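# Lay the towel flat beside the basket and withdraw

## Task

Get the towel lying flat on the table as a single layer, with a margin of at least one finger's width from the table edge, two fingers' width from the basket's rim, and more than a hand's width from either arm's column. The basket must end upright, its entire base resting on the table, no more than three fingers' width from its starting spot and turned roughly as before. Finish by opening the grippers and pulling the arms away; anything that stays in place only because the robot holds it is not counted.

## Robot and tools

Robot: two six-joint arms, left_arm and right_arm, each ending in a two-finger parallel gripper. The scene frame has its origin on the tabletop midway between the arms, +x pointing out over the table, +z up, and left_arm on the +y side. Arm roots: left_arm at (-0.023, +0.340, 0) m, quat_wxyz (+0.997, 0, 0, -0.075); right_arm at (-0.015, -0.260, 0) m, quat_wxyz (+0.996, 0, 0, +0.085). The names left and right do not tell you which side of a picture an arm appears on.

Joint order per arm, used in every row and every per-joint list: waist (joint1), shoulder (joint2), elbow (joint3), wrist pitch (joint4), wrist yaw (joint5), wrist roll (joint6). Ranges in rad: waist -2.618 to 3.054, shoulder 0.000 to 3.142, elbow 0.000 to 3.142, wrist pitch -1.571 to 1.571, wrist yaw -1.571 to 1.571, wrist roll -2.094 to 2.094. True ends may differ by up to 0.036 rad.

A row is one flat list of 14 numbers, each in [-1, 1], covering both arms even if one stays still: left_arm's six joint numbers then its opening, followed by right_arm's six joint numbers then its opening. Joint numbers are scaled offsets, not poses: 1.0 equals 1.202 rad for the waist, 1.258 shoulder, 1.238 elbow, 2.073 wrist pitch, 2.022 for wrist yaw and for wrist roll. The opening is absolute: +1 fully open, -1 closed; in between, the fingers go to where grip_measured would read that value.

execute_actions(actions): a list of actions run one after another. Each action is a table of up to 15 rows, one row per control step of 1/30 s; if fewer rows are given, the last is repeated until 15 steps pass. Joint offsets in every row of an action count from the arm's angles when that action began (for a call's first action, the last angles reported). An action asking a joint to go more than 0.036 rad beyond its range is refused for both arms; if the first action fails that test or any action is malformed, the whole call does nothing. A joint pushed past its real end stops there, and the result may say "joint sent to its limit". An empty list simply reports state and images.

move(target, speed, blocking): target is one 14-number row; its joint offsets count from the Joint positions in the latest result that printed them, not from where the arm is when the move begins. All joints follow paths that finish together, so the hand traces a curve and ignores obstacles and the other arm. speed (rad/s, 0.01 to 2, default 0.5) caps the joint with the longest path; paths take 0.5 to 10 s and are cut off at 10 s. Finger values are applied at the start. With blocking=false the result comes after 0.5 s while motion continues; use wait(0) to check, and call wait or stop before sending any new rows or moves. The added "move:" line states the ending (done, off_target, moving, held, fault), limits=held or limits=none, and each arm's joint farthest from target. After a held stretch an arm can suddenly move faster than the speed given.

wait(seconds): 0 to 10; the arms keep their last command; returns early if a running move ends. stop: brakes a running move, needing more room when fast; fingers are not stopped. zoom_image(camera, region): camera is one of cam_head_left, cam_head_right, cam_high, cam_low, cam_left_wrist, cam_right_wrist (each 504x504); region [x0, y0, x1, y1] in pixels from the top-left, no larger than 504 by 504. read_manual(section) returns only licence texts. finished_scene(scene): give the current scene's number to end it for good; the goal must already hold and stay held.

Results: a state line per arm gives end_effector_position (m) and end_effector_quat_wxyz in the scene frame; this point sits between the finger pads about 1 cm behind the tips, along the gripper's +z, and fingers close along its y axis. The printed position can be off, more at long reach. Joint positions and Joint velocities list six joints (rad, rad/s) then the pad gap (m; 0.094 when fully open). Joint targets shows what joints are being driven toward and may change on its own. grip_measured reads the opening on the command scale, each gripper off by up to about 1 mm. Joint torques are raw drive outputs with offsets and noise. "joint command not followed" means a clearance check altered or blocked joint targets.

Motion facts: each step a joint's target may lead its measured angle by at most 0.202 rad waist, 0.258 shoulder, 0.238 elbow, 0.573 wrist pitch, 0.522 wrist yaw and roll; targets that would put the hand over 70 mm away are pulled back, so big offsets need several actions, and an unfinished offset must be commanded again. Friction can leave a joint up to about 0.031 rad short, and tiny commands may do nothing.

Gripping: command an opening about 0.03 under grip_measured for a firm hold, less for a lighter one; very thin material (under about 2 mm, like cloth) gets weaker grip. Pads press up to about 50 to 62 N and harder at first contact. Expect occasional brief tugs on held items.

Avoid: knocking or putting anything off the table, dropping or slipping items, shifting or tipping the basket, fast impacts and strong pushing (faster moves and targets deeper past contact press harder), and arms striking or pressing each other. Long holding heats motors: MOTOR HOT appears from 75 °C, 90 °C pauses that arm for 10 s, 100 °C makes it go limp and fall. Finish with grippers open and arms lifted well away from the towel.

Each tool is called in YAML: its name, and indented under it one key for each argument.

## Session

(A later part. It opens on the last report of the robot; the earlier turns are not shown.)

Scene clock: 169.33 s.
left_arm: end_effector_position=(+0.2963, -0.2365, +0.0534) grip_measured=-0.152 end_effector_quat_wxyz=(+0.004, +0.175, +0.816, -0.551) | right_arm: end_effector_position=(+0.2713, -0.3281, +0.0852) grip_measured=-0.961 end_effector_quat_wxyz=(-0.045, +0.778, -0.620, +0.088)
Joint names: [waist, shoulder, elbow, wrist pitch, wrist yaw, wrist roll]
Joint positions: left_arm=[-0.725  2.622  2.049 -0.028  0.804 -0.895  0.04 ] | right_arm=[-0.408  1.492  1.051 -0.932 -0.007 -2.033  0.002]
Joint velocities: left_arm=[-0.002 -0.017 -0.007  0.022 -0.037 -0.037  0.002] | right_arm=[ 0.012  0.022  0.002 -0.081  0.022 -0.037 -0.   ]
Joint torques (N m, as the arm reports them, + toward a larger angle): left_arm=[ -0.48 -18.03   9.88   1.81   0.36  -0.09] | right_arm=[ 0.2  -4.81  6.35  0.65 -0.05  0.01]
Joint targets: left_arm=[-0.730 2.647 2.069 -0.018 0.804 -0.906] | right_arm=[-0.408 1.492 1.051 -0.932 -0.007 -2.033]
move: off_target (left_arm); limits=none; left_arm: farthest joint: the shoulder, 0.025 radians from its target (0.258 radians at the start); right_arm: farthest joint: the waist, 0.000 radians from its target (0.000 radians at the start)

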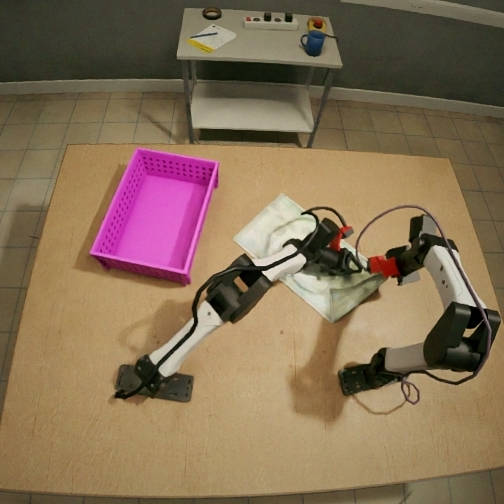

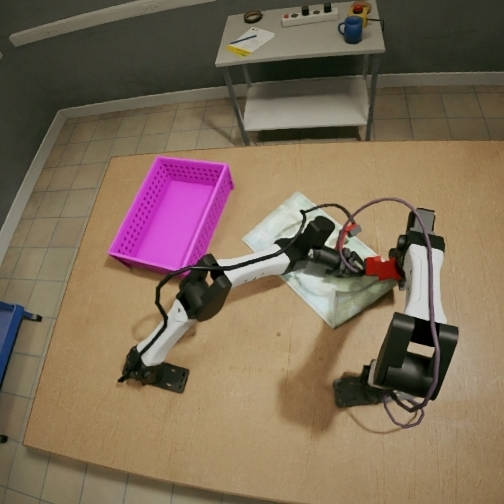

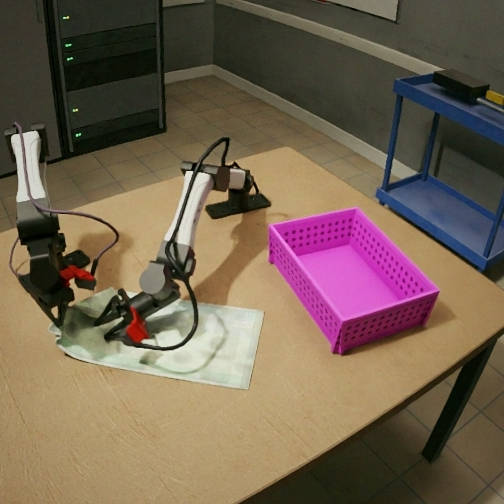

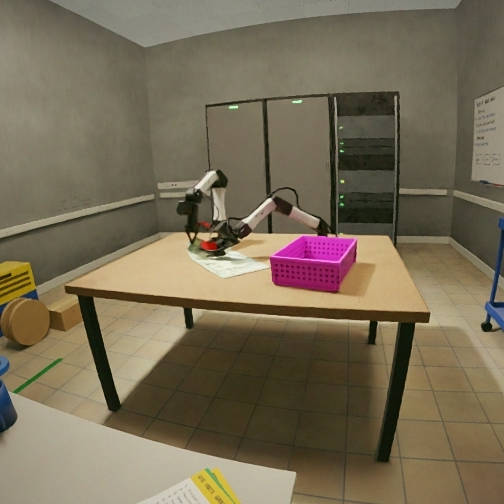

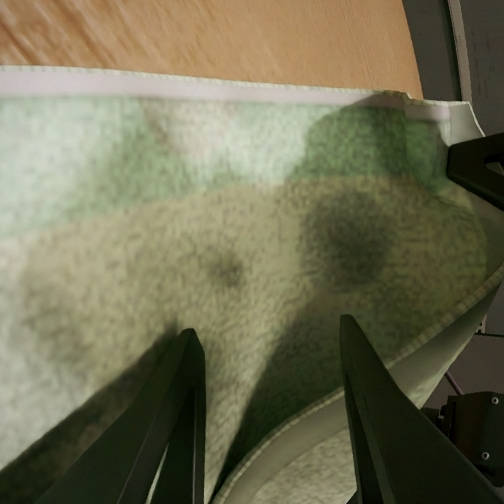

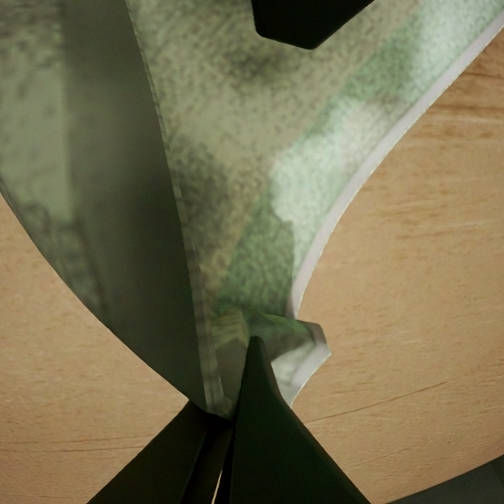

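move:
  target: [-0.062, -0.097, -0.192, 0.055, 0, 0, -0.15, 0, 0, 0, 0, 0, 0, -1]
  speed: 0.2

Scene clock: 172.43 s.
left_arm: end_effector_position=(+0.2420, -0.2361, +0.0539) grip_measured=-0.152 end_effector_quat_wxyz=(-0.014, +0.202, +0.809, -0.551) | right_arm: end_effector_position=(+0.2713, -0.3281, +0.0852) grip_measured=-0.961 end_effector_quat_wxyz=(-0.045, +0.778, -0.620, +0.088)
Joint names: [waist, shoulder, elbow, wrist pitch, wrist yaw, wrist roll]
Joint positions: left_arm=[-0.792  2.511  1.837  0.075  0.804 -0.895  0.04 ] | right_arm=[-0.408  1.492  1.051 -0.932 -0.007 -2.033  0.002]
Joint velocities: left_arm=[-0.007 -0.002  0.002  0.007  0.007 -0.007 -0.   ] | right_arm=[ 0.002  0.017 -0.007  0.007 -0.051 -0.051  0.001]
Joint torques (N m, as the arm reports them, + toward a larger angle): left_arm=[ -0.7  -20.36   5.93   1.81   0.38   0.05] | right_arm=[ 0.16 -4.81  6.35  0.64 -0.05  0.01]
Joint targets: left_arm=[-0.800 2.499 1.812 0.086 0.804 -0.895] | right_arm=[-0.408 1.492 1.051 -0.932 -0.007 -2.033]
move: off_target (left_arm); limits=none; left_arm: farthest joint: the elbow, 0.025 radians from its target (0.238 radians at the start); right_arm: farthest joint: the waist, 0.000 radians from its target (0.000 radians at the start)

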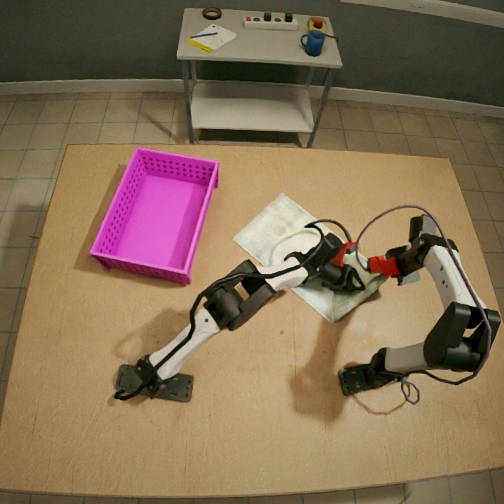

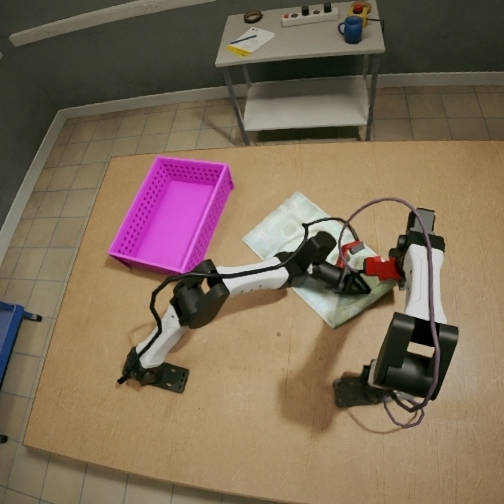

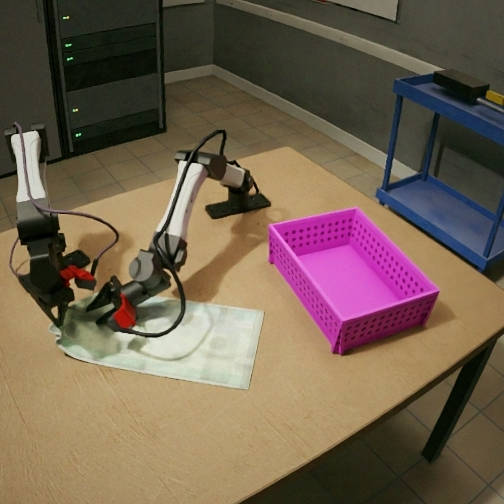

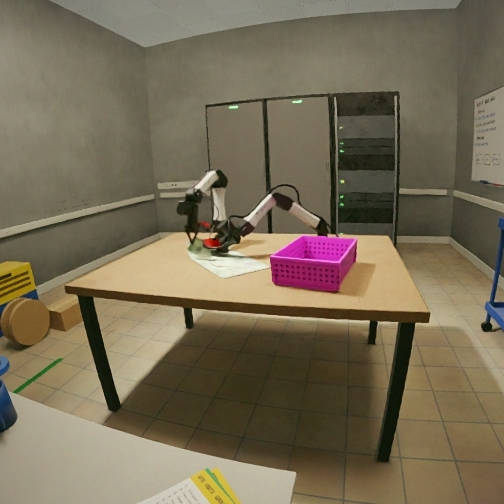

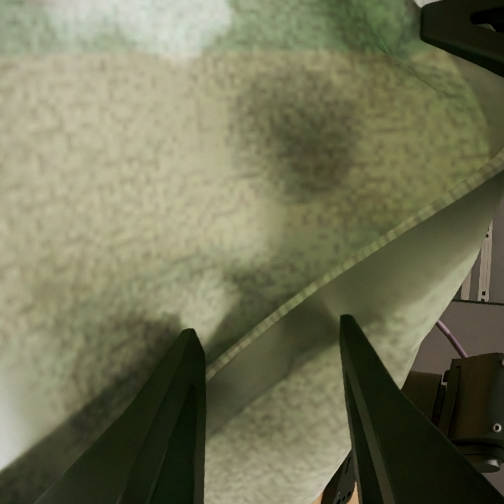

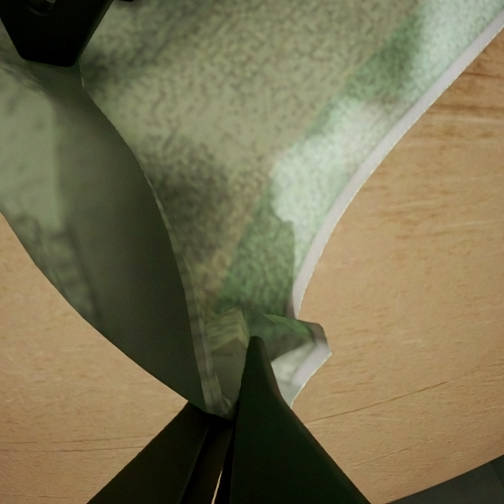

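execute_actions:
  actions:
    - [[-0.02,0,0,0,0,0,-0.3,0,0,0,0,0,0,-1],[-0.02,0,0,0,0,0,-0.35,0,0,0,0,0,0,-1],[-0.02,0,0,0,0,0,-0.4,0,0,0,0,0,0,-1],[-0.02,0,0,0,0,0,-0.45,0,0,0,0,0,0,-1],[-0.02,0,0,0,0,0,-0.5,0,0,0,0,0,0,-1],[-0.02,0,0,0,0,0,-0.55,0,0,0,0,0,0,-1],[-0.02,0,0,0,0,0,-0.6,0,0,0,0,0,0,-1],[-0.02,0,0,0,0,0,-0.65,0,0,0,0,0,0,-1],[-0.02,0,0,0,0,0,-0.7,0,0,0,0,0,0,-1]]
    - [[0,0,0,0,0,0,-0.75,0,0,0,0,0,0,-1],[0,0,0,0,0,0,-0.8,0,0,0,0,0,0,-1],[0,0,0,0,0,0,-0.85,0,0,0,0,0,0,-1],[0,0,0,0,0,0,-0.9,0,0,0,0,0,0,-1],[0,0,0,0,0,0,-0.95,0,0,0,0,0,0,-1],[0,0,0,0,0,0,-1,0,0,0,0,0,0,-1]]

Scene clock: 174.93 s.
left_arm: end_effector_position=(+0.2318, -0.2406, +0.0540) grip_measured=-0.996 end_effector_quat_wxyz=(-0.019, +0.209, +0.807, -0.551) | right_arm: end_effector_position=(+0.2713, -0.3281, +0.0852) grip_measured=-0.961 end_effector_quat_wxyz=(-0.045, +0.778, -0.620, +0.088)
Joint names: [waist, shoulder, elbow, wrist pitch, wrist yaw, wrist roll]
Joint positions: left_arm=[-0.81   2.511  1.837  0.076  0.804 -0.895  0.   ] | right_arm=[-0.408  1.492  1.051 -0.932 -0.007 -2.033  0.002]
Joint velocities: left_arm=[ 0.007  0.002  0.002 -0.007  0.066 -0.007  0.001] | right_arm=[-0.012 -0.017  0.002  0.022  0.066 -0.037 -0.   ]
Joint torques (N m, as the arm reports them, + toward a larger angle): left_arm=[ -0.26 -19.36   7.92   1.73   0.36   0.03] | right_arm=[ 0.17 -4.79  6.36  0.65 -0.05  0.01]
Joint targets: left_arm=[-0.810 2.511 1.837 0.076 0.804 -0.895] | right_arm=[-0.408 1.492 1.051 -0.932 -0.007 -2.033]

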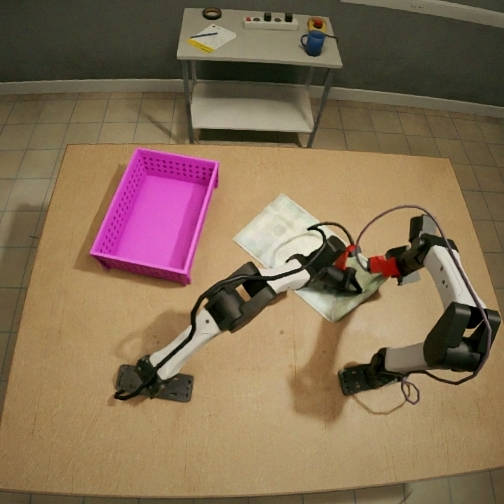

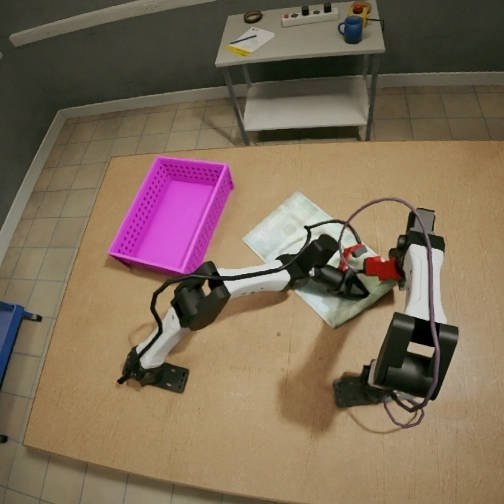

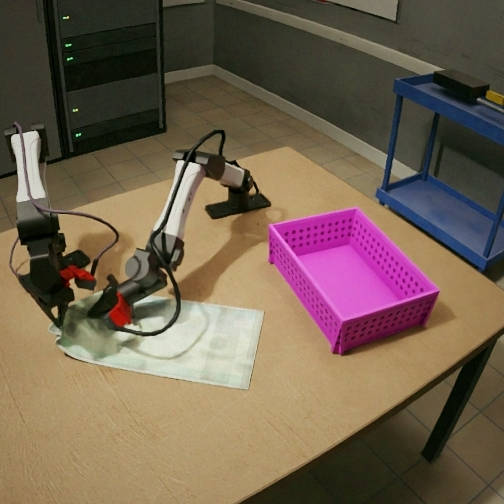

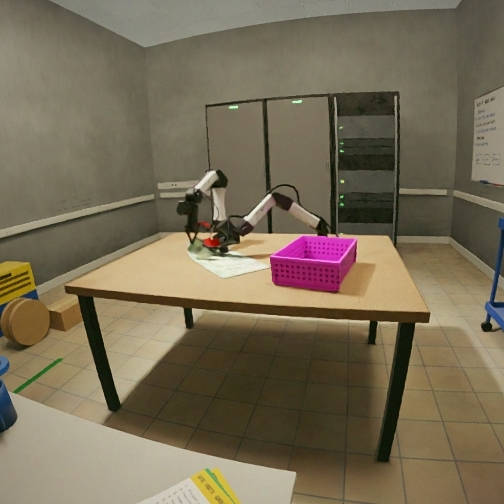

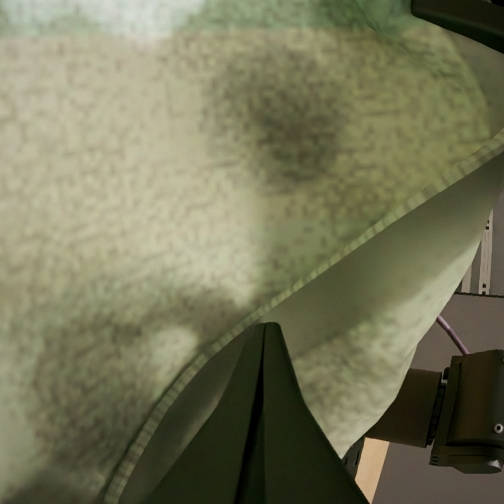

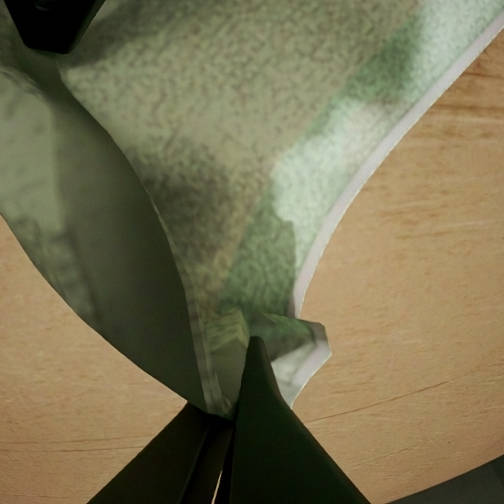

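move:
  target: [0.30, -0.605, -0.07, -0.471, -0.403, 0.443, 0, 0.363, 0, 0.668, -0.261, 0, 0.148, -1]
  speed: 0.45

Scene clock: 179.60 s.
left_arm: end_effector_position=(+0.3662, +0.0700, +0.2538) grip_measured=-0.003 end_effector_quat_wxyz=(+0.335, +0.275, +0.895, -0.107) | right_arm: end_effector_position=(+0.2975, -0.1986, +0.3020) grip_measured=-0.960 end_effector_quat_wxyz=(-0.170, +0.800, -0.551, +0.162)
Joint names: [waist, shoulder, elbow, wrist pitch, wrist yaw, wrist roll]
Joint positions: left_arm=[-0.455  1.754  1.777 -0.875 -0.    -0.01   0.047] | right_arm=[ 0.019  1.492  1.859 -1.463 -0.007 -1.744  0.002]
Joint velocities: left_arm=[ 0.002  0.012 -0.007 -0.051 -0.007  0.007 -0.001] | right_arm=[-0.007 -0.012 -0.002 -0.022 -0.007  0.022  0.001]
Joint torques (N m, as the arm reports them, + toward a larger angle): left_arm=[  0.27 -12.38   6.02   1.31   0.03   0.11] | right_arm=[ 0.87 -4.37  7.24  1.08 -0.05  0.16]
Joint targets: left_arm=[-0.449 1.750 1.750 -0.901 -0.011 0.001] | right_arm=[0.028 1.492 1.878 -1.473 -0.008 -1.734]
move: off_target (left_arm); limits=none; left_arm: farthest joint: the elbow, 0.027 radians from its target (0.086 radians at the start); right_arm: farthest joint: the elbow, 0.019 radians from its target (0.827 radians at the start)

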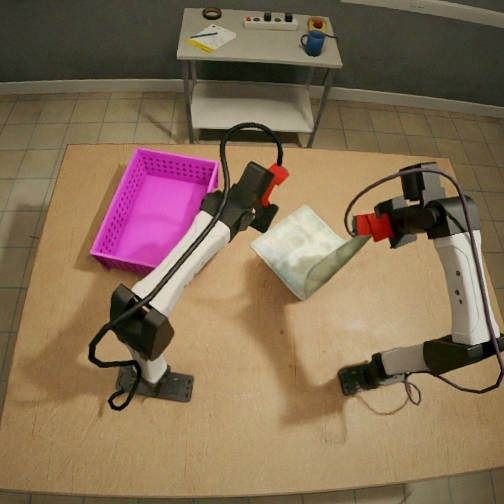

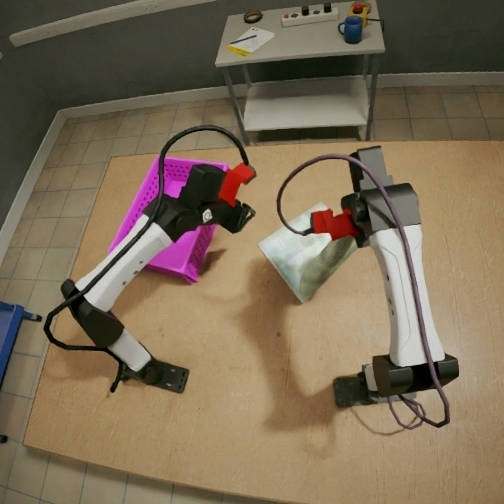

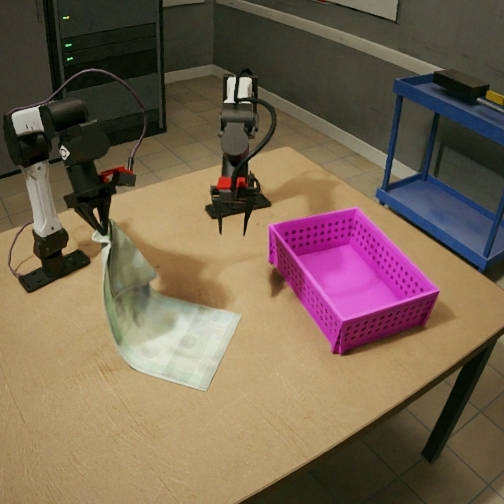

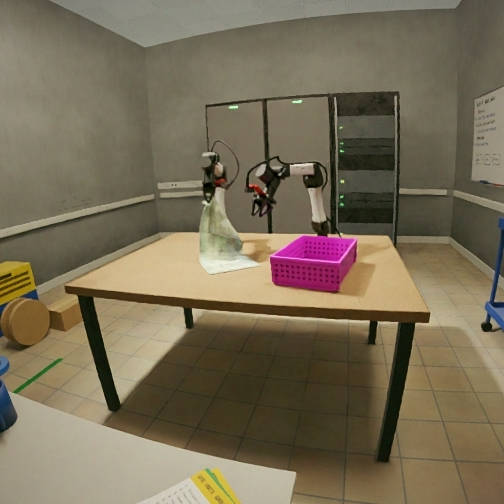

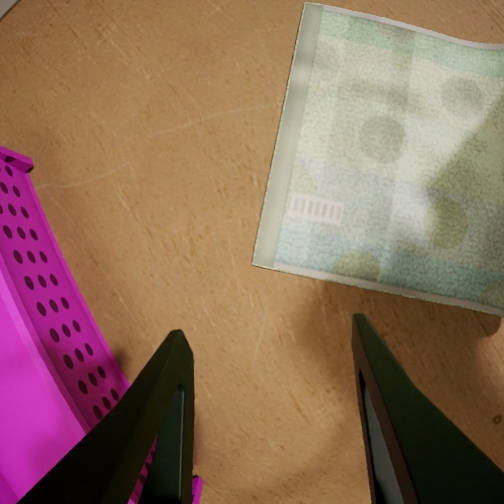

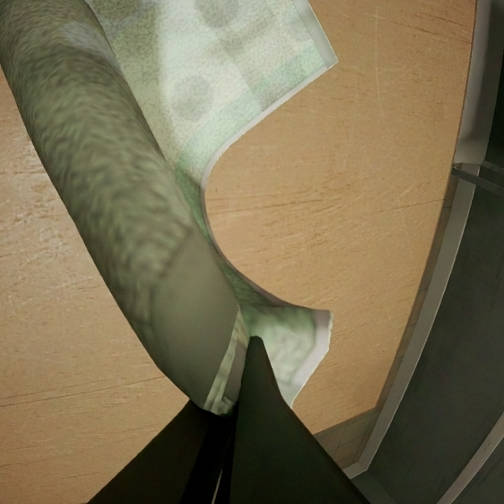

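zoom_image:
  camera: "cam_high"
  region: [60, 200, 260, 400]

zoom_image:
  camera: "cam_low"
  region: [170, 170, 290, 290]

zoom_image:
  camera: "cam_head_left"
  region: [240, 190, 400, 320]

Region (60, 200, 260, 400) of cam_high's 504x504 image, scaled by 2.520, with more detail than that image has.

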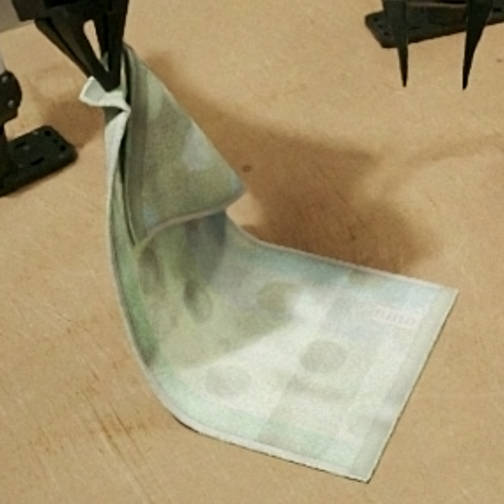

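Region (170, 170, 290, 290) of cam_low's 504x504 image, scaled by 4.200, with more detail than that image has.

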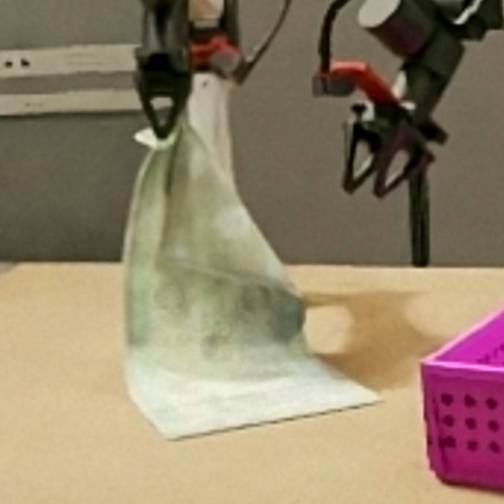

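Region (240, 190, 400, 320) of cam_head_left's 504x504 image, scaled by 3.150, with more detail than that image has; it fills the top 410 rows of this view, and the rest is white.

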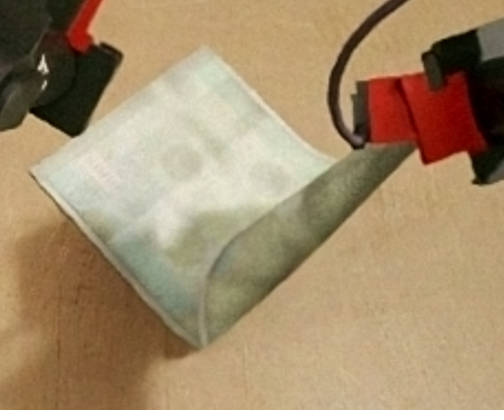

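move:
  target: [0, 0, 0, 0, 0, 0, -0.255, 0.304, -0.209, -0.093, -0.032, 0, 0.18, -1]
  speed: 0.3

Scene clock: 189.27 s.
left_arm: end_effector_position=(+0.3662, +0.0701, +0.2538) grip_measured=-0.252 end_effector_quat_wxyz=(+0.335, +0.275, +0.895, -0.106) | right_arm: end_effector_position=(+0.1977, -0.1294, +0.3303) grip_measured=-0.960 end_effector_quat_wxyz=(-0.257, +0.791, -0.543, +0.112)
Joint names: [waist, shoulder, elbow, wrist pitch, wrist yaw, wrist roll]
Joint positions: left_arm=[-0.455  1.754  1.777 -0.875 -0.001 -0.01   0.035] | right_arm=[ 0.375  1.242  1.763 -1.523 -0.007 -1.391  0.002]
Joint velocities: left_arm=[-0.017  0.012 -0.012 -0.037  0.007 -0.037 -0.   ] | right_arm=[ 0.017 -0.002  0.002  0.037 -0.066 -0.066  0.   ]
Joint torques (N m, as the arm reports them, + toward a larger angle): left_arm=[ -0.21 -11.98   8.25   1.57   0.13  -0.03] | right_arm=[ 0.97 -2.76  4.01  1.27 -0.05  0.15]
Joint targets: left_arm=[-0.455 1.754 1.777 -0.875 -0.000 -0.010] | right_arm=[0.385 1.229 1.744 -1.529 -0.007 -1.380]
move: done; limits=none; left_arm: farthest joint: the wrist yaw, 0.001 radians from its target (0.001 radians at the start); right_arm: farthest joint: the elbow, 0.019 radians from its target (0.115 radians at the start)

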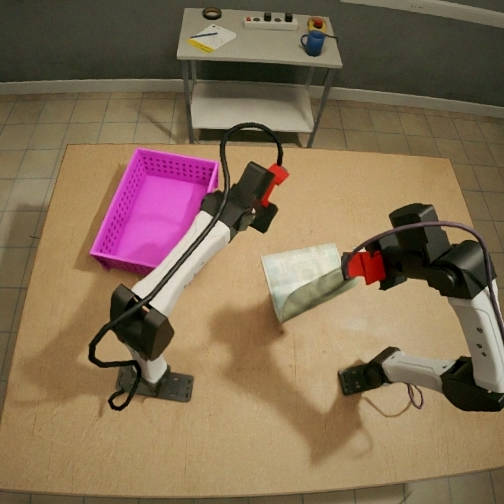

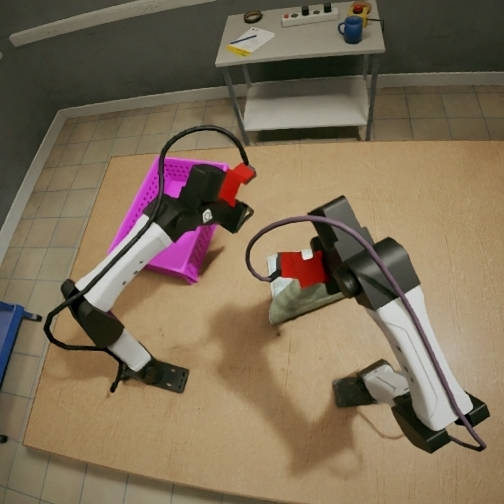

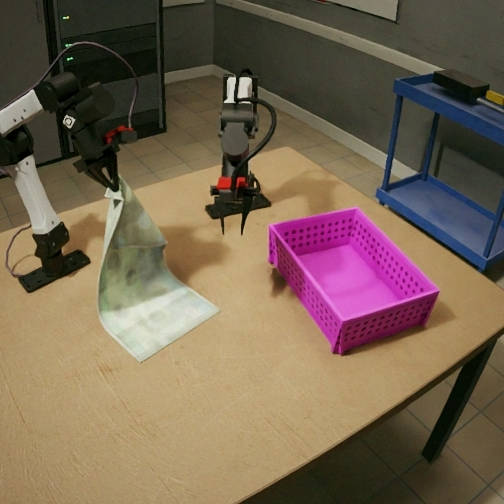

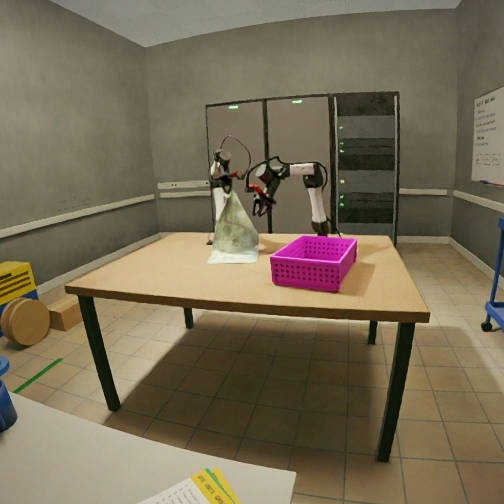

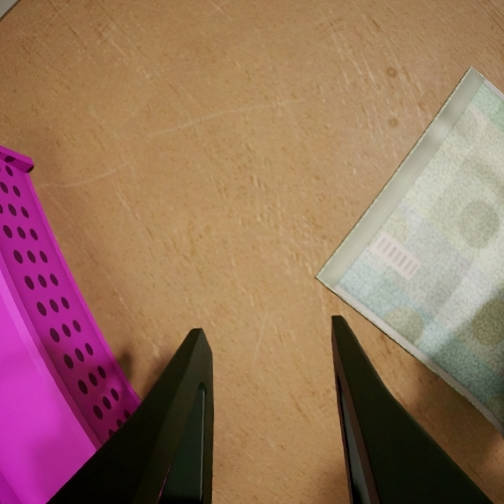

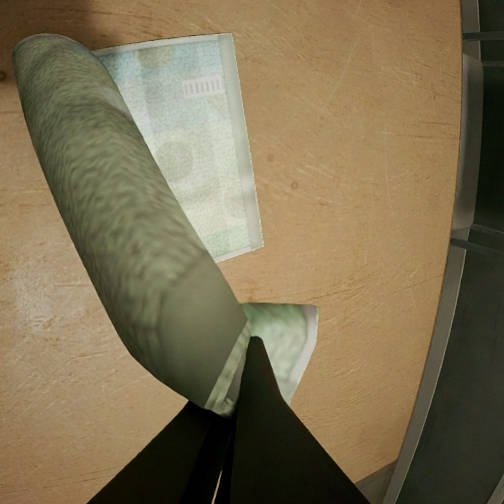

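move:
  target: [-0.153, 0.582, 0.496, -0.267, 0, -0.475, -0.255, 0, 0, 0, 0, 0, 0, -1]
  speed: 0.6

Scene clock: 195.53 s.
left_arm: end_effector_position=(+0.3250, -0.0071, +0.0676) grip_measured=-0.252 end_effector_quat_wxyz=(+0.020, -0.088, +0.996, -0.023) | right_arm: end_effector_position=(+0.1977, -0.1294, +0.3303) grip_measured=-0.960 end_effector_quat_wxyz=(-0.257, +0.791, -0.544, +0.112)
Joint names: [waist, shoulder, elbow, wrist pitch, wrist yaw, wrist roll]
Joint positions: left_arm=[-0.633  2.469  2.368 -1.408 -0.001 -0.96   0.035] | right_arm=[ 0.375  1.242  1.763 -1.523 -0.007 -1.391  0.002]
Joint velocities: left_arm=[ 0.017 -0.012  0.002 -0.037  0.007  0.125 -0.   ] | right_arm=[ 0.012 -0.002 -0.002 -0.022  0.022 -0.051  0.   ]
Joint torques (N m, as the arm reports them, + toward a larger angle): left_arm=[ -0.72 -16.48   9.32   0.19   0.06  -0.13] | right_arm=[ 0.19 -1.81  5.45  1.32 -0.04  0.03]
Joint targets: left_arm=[-0.639 2.486 2.391 -1.429 -0.001 -0.970] | right_arm=[0.375 1.242 1.763 -1.523 -0.007 -1.392]
move: off_target (left_arm); limits=none; left_arm: farthest joint: the elbow, 0.023 radians from its target (0.614 radians at the start); right_arm: farthest joint: the waist, 0.000 radians from its target (0.000 radians at the start)

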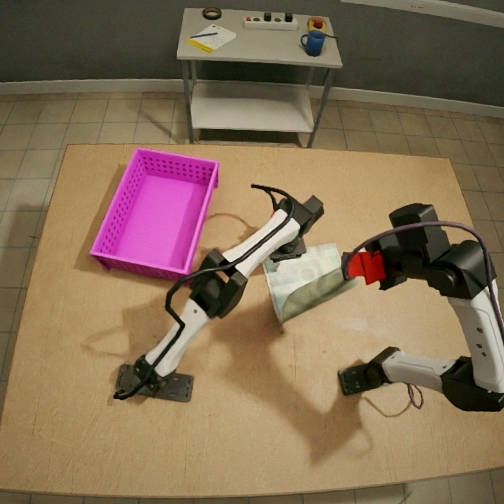

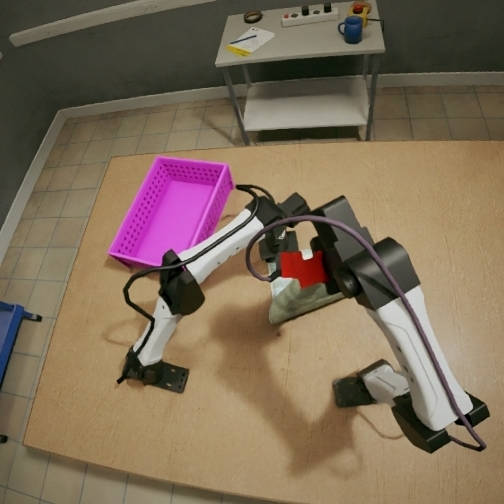

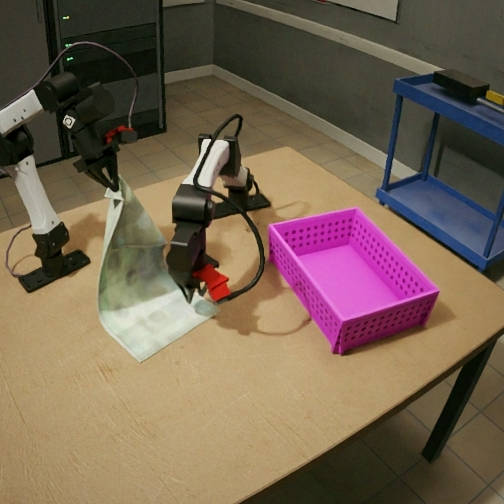

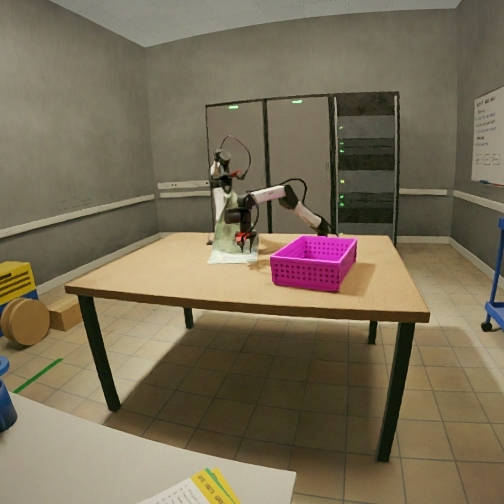

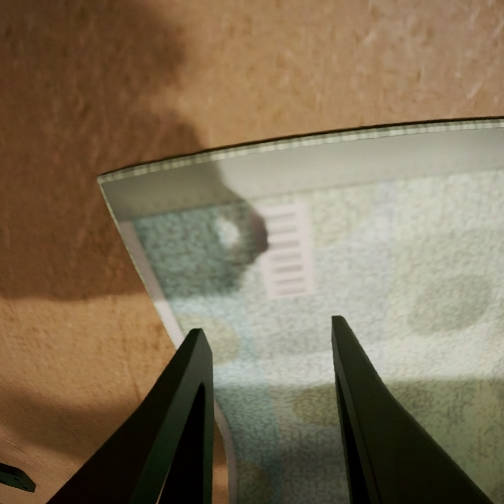

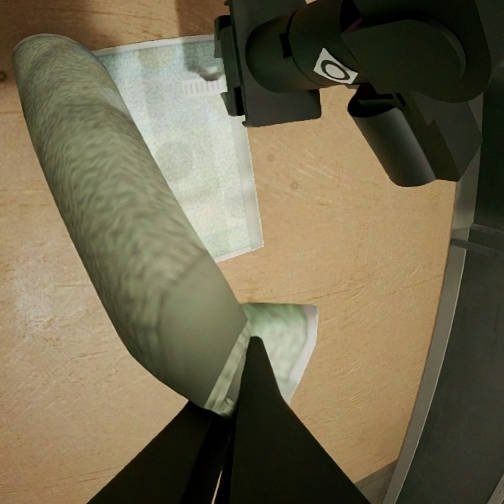

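move:
  target: [0, 0.107, 0.015, 0, 0, 0, -0.255, 0, 0, 0, 0, 0, 0, -1]
  speed: 0.12

Scene clock: 197.33 s.
left_arm: end_effector_position=(+0.3221, -0.0042, +0.0277) grip_measured=-0.252 end_effector_quat_wxyz=(-0.006, -0.088, +0.996, +0.008) | right_arm: end_effector_position=(+0.1977, -0.1294, +0.3303) grip_measured=-0.960 end_effector_quat_wxyz=(-0.257, +0.791, -0.544, +0.112)
Joint names: [waist, shoulder, elbow, wrist pitch, wrist yaw, wrist roll]
Joint positions: left_arm=[-0.633  2.558  2.376 -1.409 -0.001 -0.96   0.035] | right_arm=[ 0.375  1.242  1.763 -1.523 -0.007 -1.391  0.002]
Joint velocities: left_arm=[-0.007 -0.007 -0.002 -0.022 -0.022 -0.066 -0.   ] | right_arm=[ 0.002 -0.002 -0.012  0.007 -0.066  0.081 -0.002]
Joint torques (N m, as the arm reports them, + toward a larger angle): left_arm=[ -0.16 -14.56   8.13   0.22   0.1   -0.05] | right_arm=[ 0.14 -1.81  5.44  1.31 -0.04  0.03]
Joint targets: left_arm=[-0.633 2.603 2.386 -1.408 -0.001 -0.959] | right_arm=[0.375 1.242 1.763 -1.523 -0.007 -1.391]
move: off_target (left_arm); limits=none; left_arm: farthest joint: the shoulder, 0.045 radians from its target (0.135 radians at the start); right_arm: farthest joint: the waist, 0.000 radians from its target (0.000 radians at the start)

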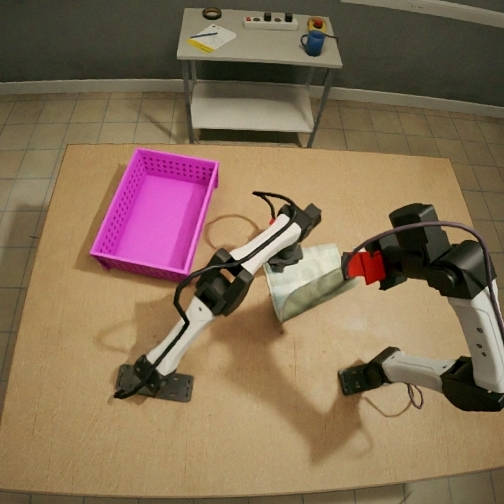

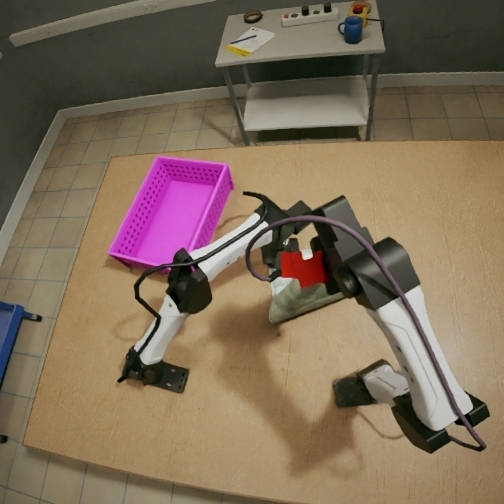

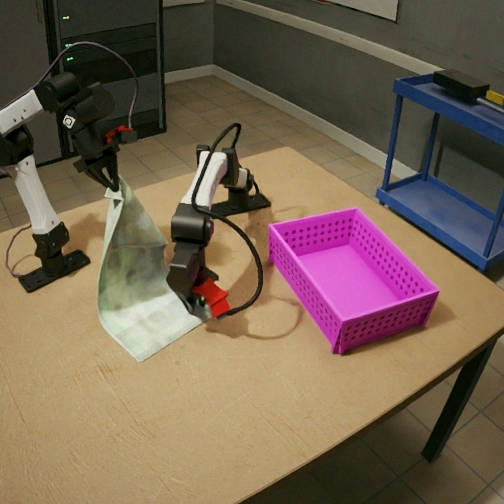

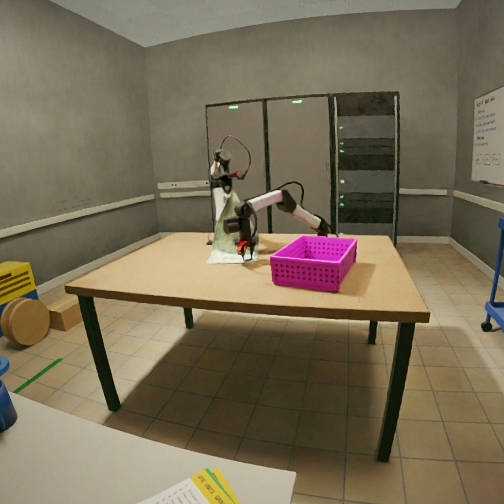

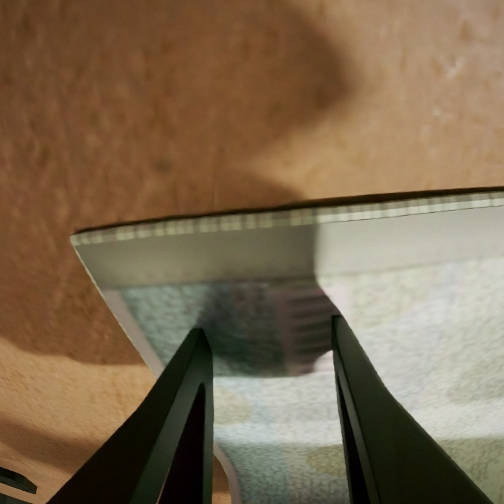

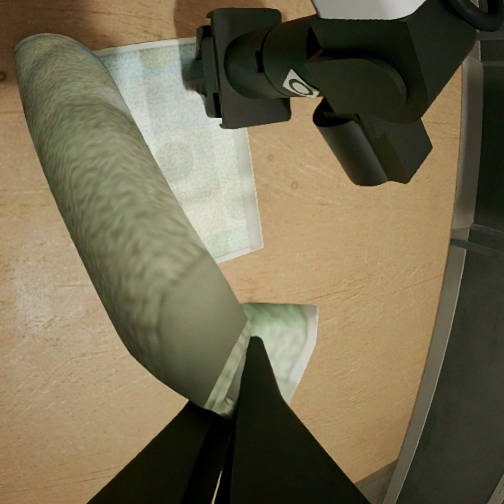

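In contact. Close slowly while keeping press.

execute_actions:
  actions:
    - [[0,0.036,0.008,0,0,0,-0.29,0,0,0,0,0,0,-1],[0,0.036,0.008,0,0,0,-0.32,0,0,0,0,0,0,-1],[0,0.036,0.008,0,0,0,-0.35,0,0,0,0,0,0,-1],[0,0.036,0.008,0,0,0,-0.38,0,0,0,0,0,0,-1],[0,0.036,0.008,0,0,0,-0.41,0,0,0,0,0,0,-1],[0,0.036,0.008,0,0,0,-0.44,0,0,0,0,0,0,-1],[0,0.036,0.008,0,0,0,-0.47,0,0,0,0,0,0,-1],[0,0.036,0.008,0,0,0,-0.5,0,0,0,0,0,0,-1],[0,0.036,0.008,0,0,0,-0.53,0,0,0,0,0,0,-1],[0,0.036,0.008,0,0,0,-0.56,0,0,0,0,0,0,-1],[0,0.036,0.008,0,0,0,-0.59,0,0,0,0,0,0,-1],[0,0.036,0.008,0,0,0,-0.62,0,0,0,0,0,0,-1],[0,0.036,0.008,0,0,0,-0.65,0,0,0,0,0,0,-1],[0,0.036,0.008,0,0,0,-0.68,0,0,0,0,0,0,-1],[0,0.036,0.008,0,0,0,-0.71,0,0,0,0,0,0,-1]]
    - [[0,0.036,0.008,0,0,0,-0.74,0,0,0,0,0,0,-1],[0,0.036,0.008,0,0,0,-0.77,0,0,0,0,0,0,-1],[0,0.036,0.008,0,0,0,-0.8,0,0,0,0,0,0,-1],[0,0.036,0.008,0,0,0,-0.83,0,0,0,0,0,0,-1],[0,0.036,0.008,0,0,0,-0.86,0,0,0,0,0,0,-1],[0,0.036,0.008,0,0,0,-0.89,0,0,0,0,0,0,-1],[0,0.036,0.008,0,0,0,-0.92,0,0,0,0,0,0,-1],[0,0.036,0.008,0,0,0,-0.95,0,0,0,0,0,0,-1],[0,0.036,0.008,0,0,0,-0.98,0,0,0,0,0,0,-1],[0,0.036,0.008,0,0,0,-1,0,0,0,0,0,0,-1]]

Scene clock: 199.37 s.
left_arm: end_effector_position=(+0.3220, -0.0041, +0.0270) grip_measured=-0.996 end_effector_quat_wxyz=(-0.007, -0.088, +0.996, +0.008) | right_arm: end_effector_position=(+0.1977, -0.1294, +0.3303) grip_measured=-0.960 end_effector_quat_wxyz=(-0.257, +0.791, -0.544, +0.112)
Joint names: [waist, shoulder, elbow, wrist pitch, wrist yaw, wrist roll]
Joint positions: left_arm=[-0.633  2.56   2.376 -1.409 -0.001 -0.96   0.   ] | right_arm=[ 0.375  1.242  1.763 -1.523 -0.007 -1.391  0.002]
Joint velocities: left_arm=[ 0.012  0.002  0.007 -0.022 -0.007  0.007 -0.002] | right_arm=[-0.017  0.002 -0.002 -0.037 -0.051 -0.022 -0.   ]
Joint torques (N m, as the arm reports them, + toward a larger angle): left_arm=[ -0.23 -14.94   7.85   0.22   0.06  -0.01] | right_arm=[ 0.17 -1.82  5.42  1.32 -0.04  0.03]
Joint targets: left_arm=[-0.633 2.604 2.386 -1.409 -0.001 -0.960] | right_arm=[0.375 1.242 1.763 -1.523 -0.007 -1.391]

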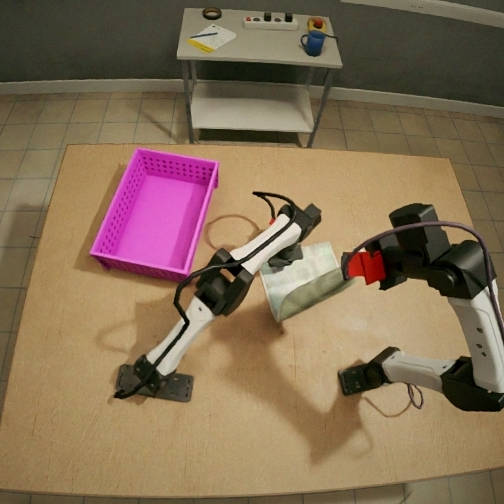

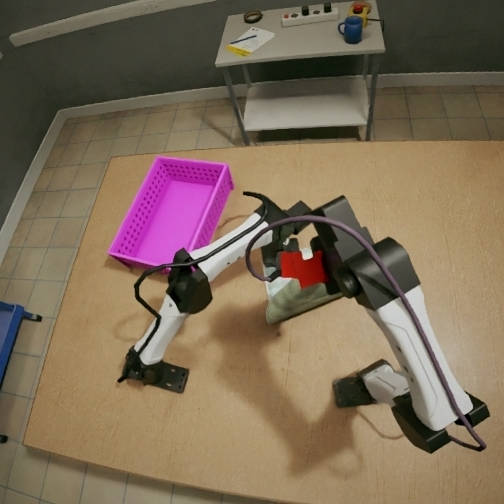

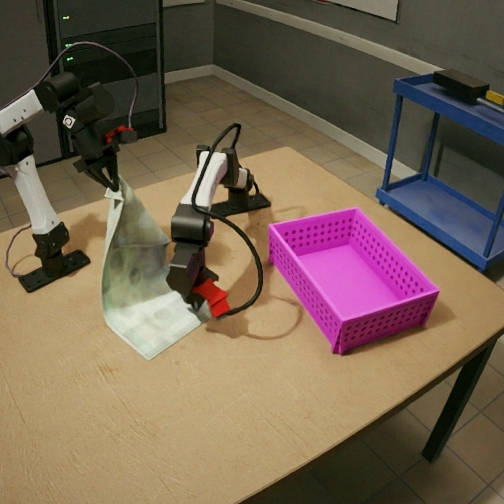

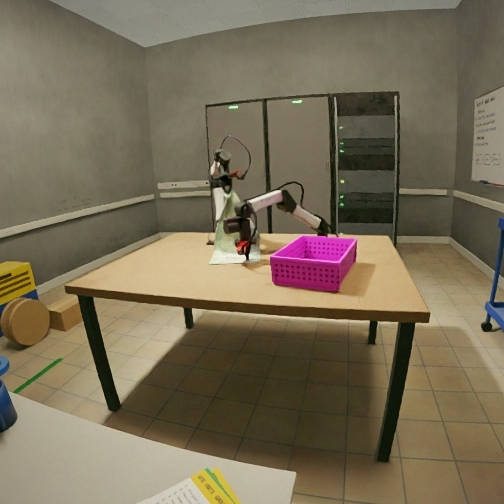

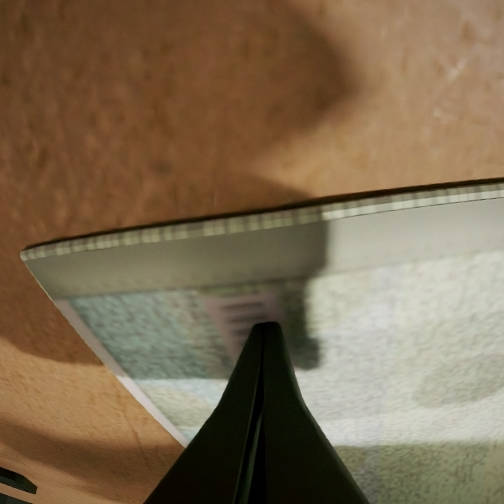

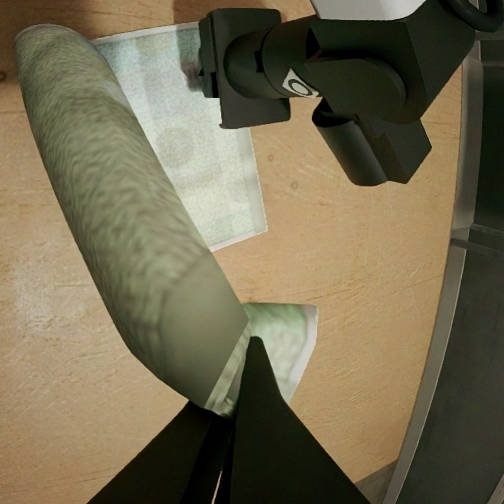

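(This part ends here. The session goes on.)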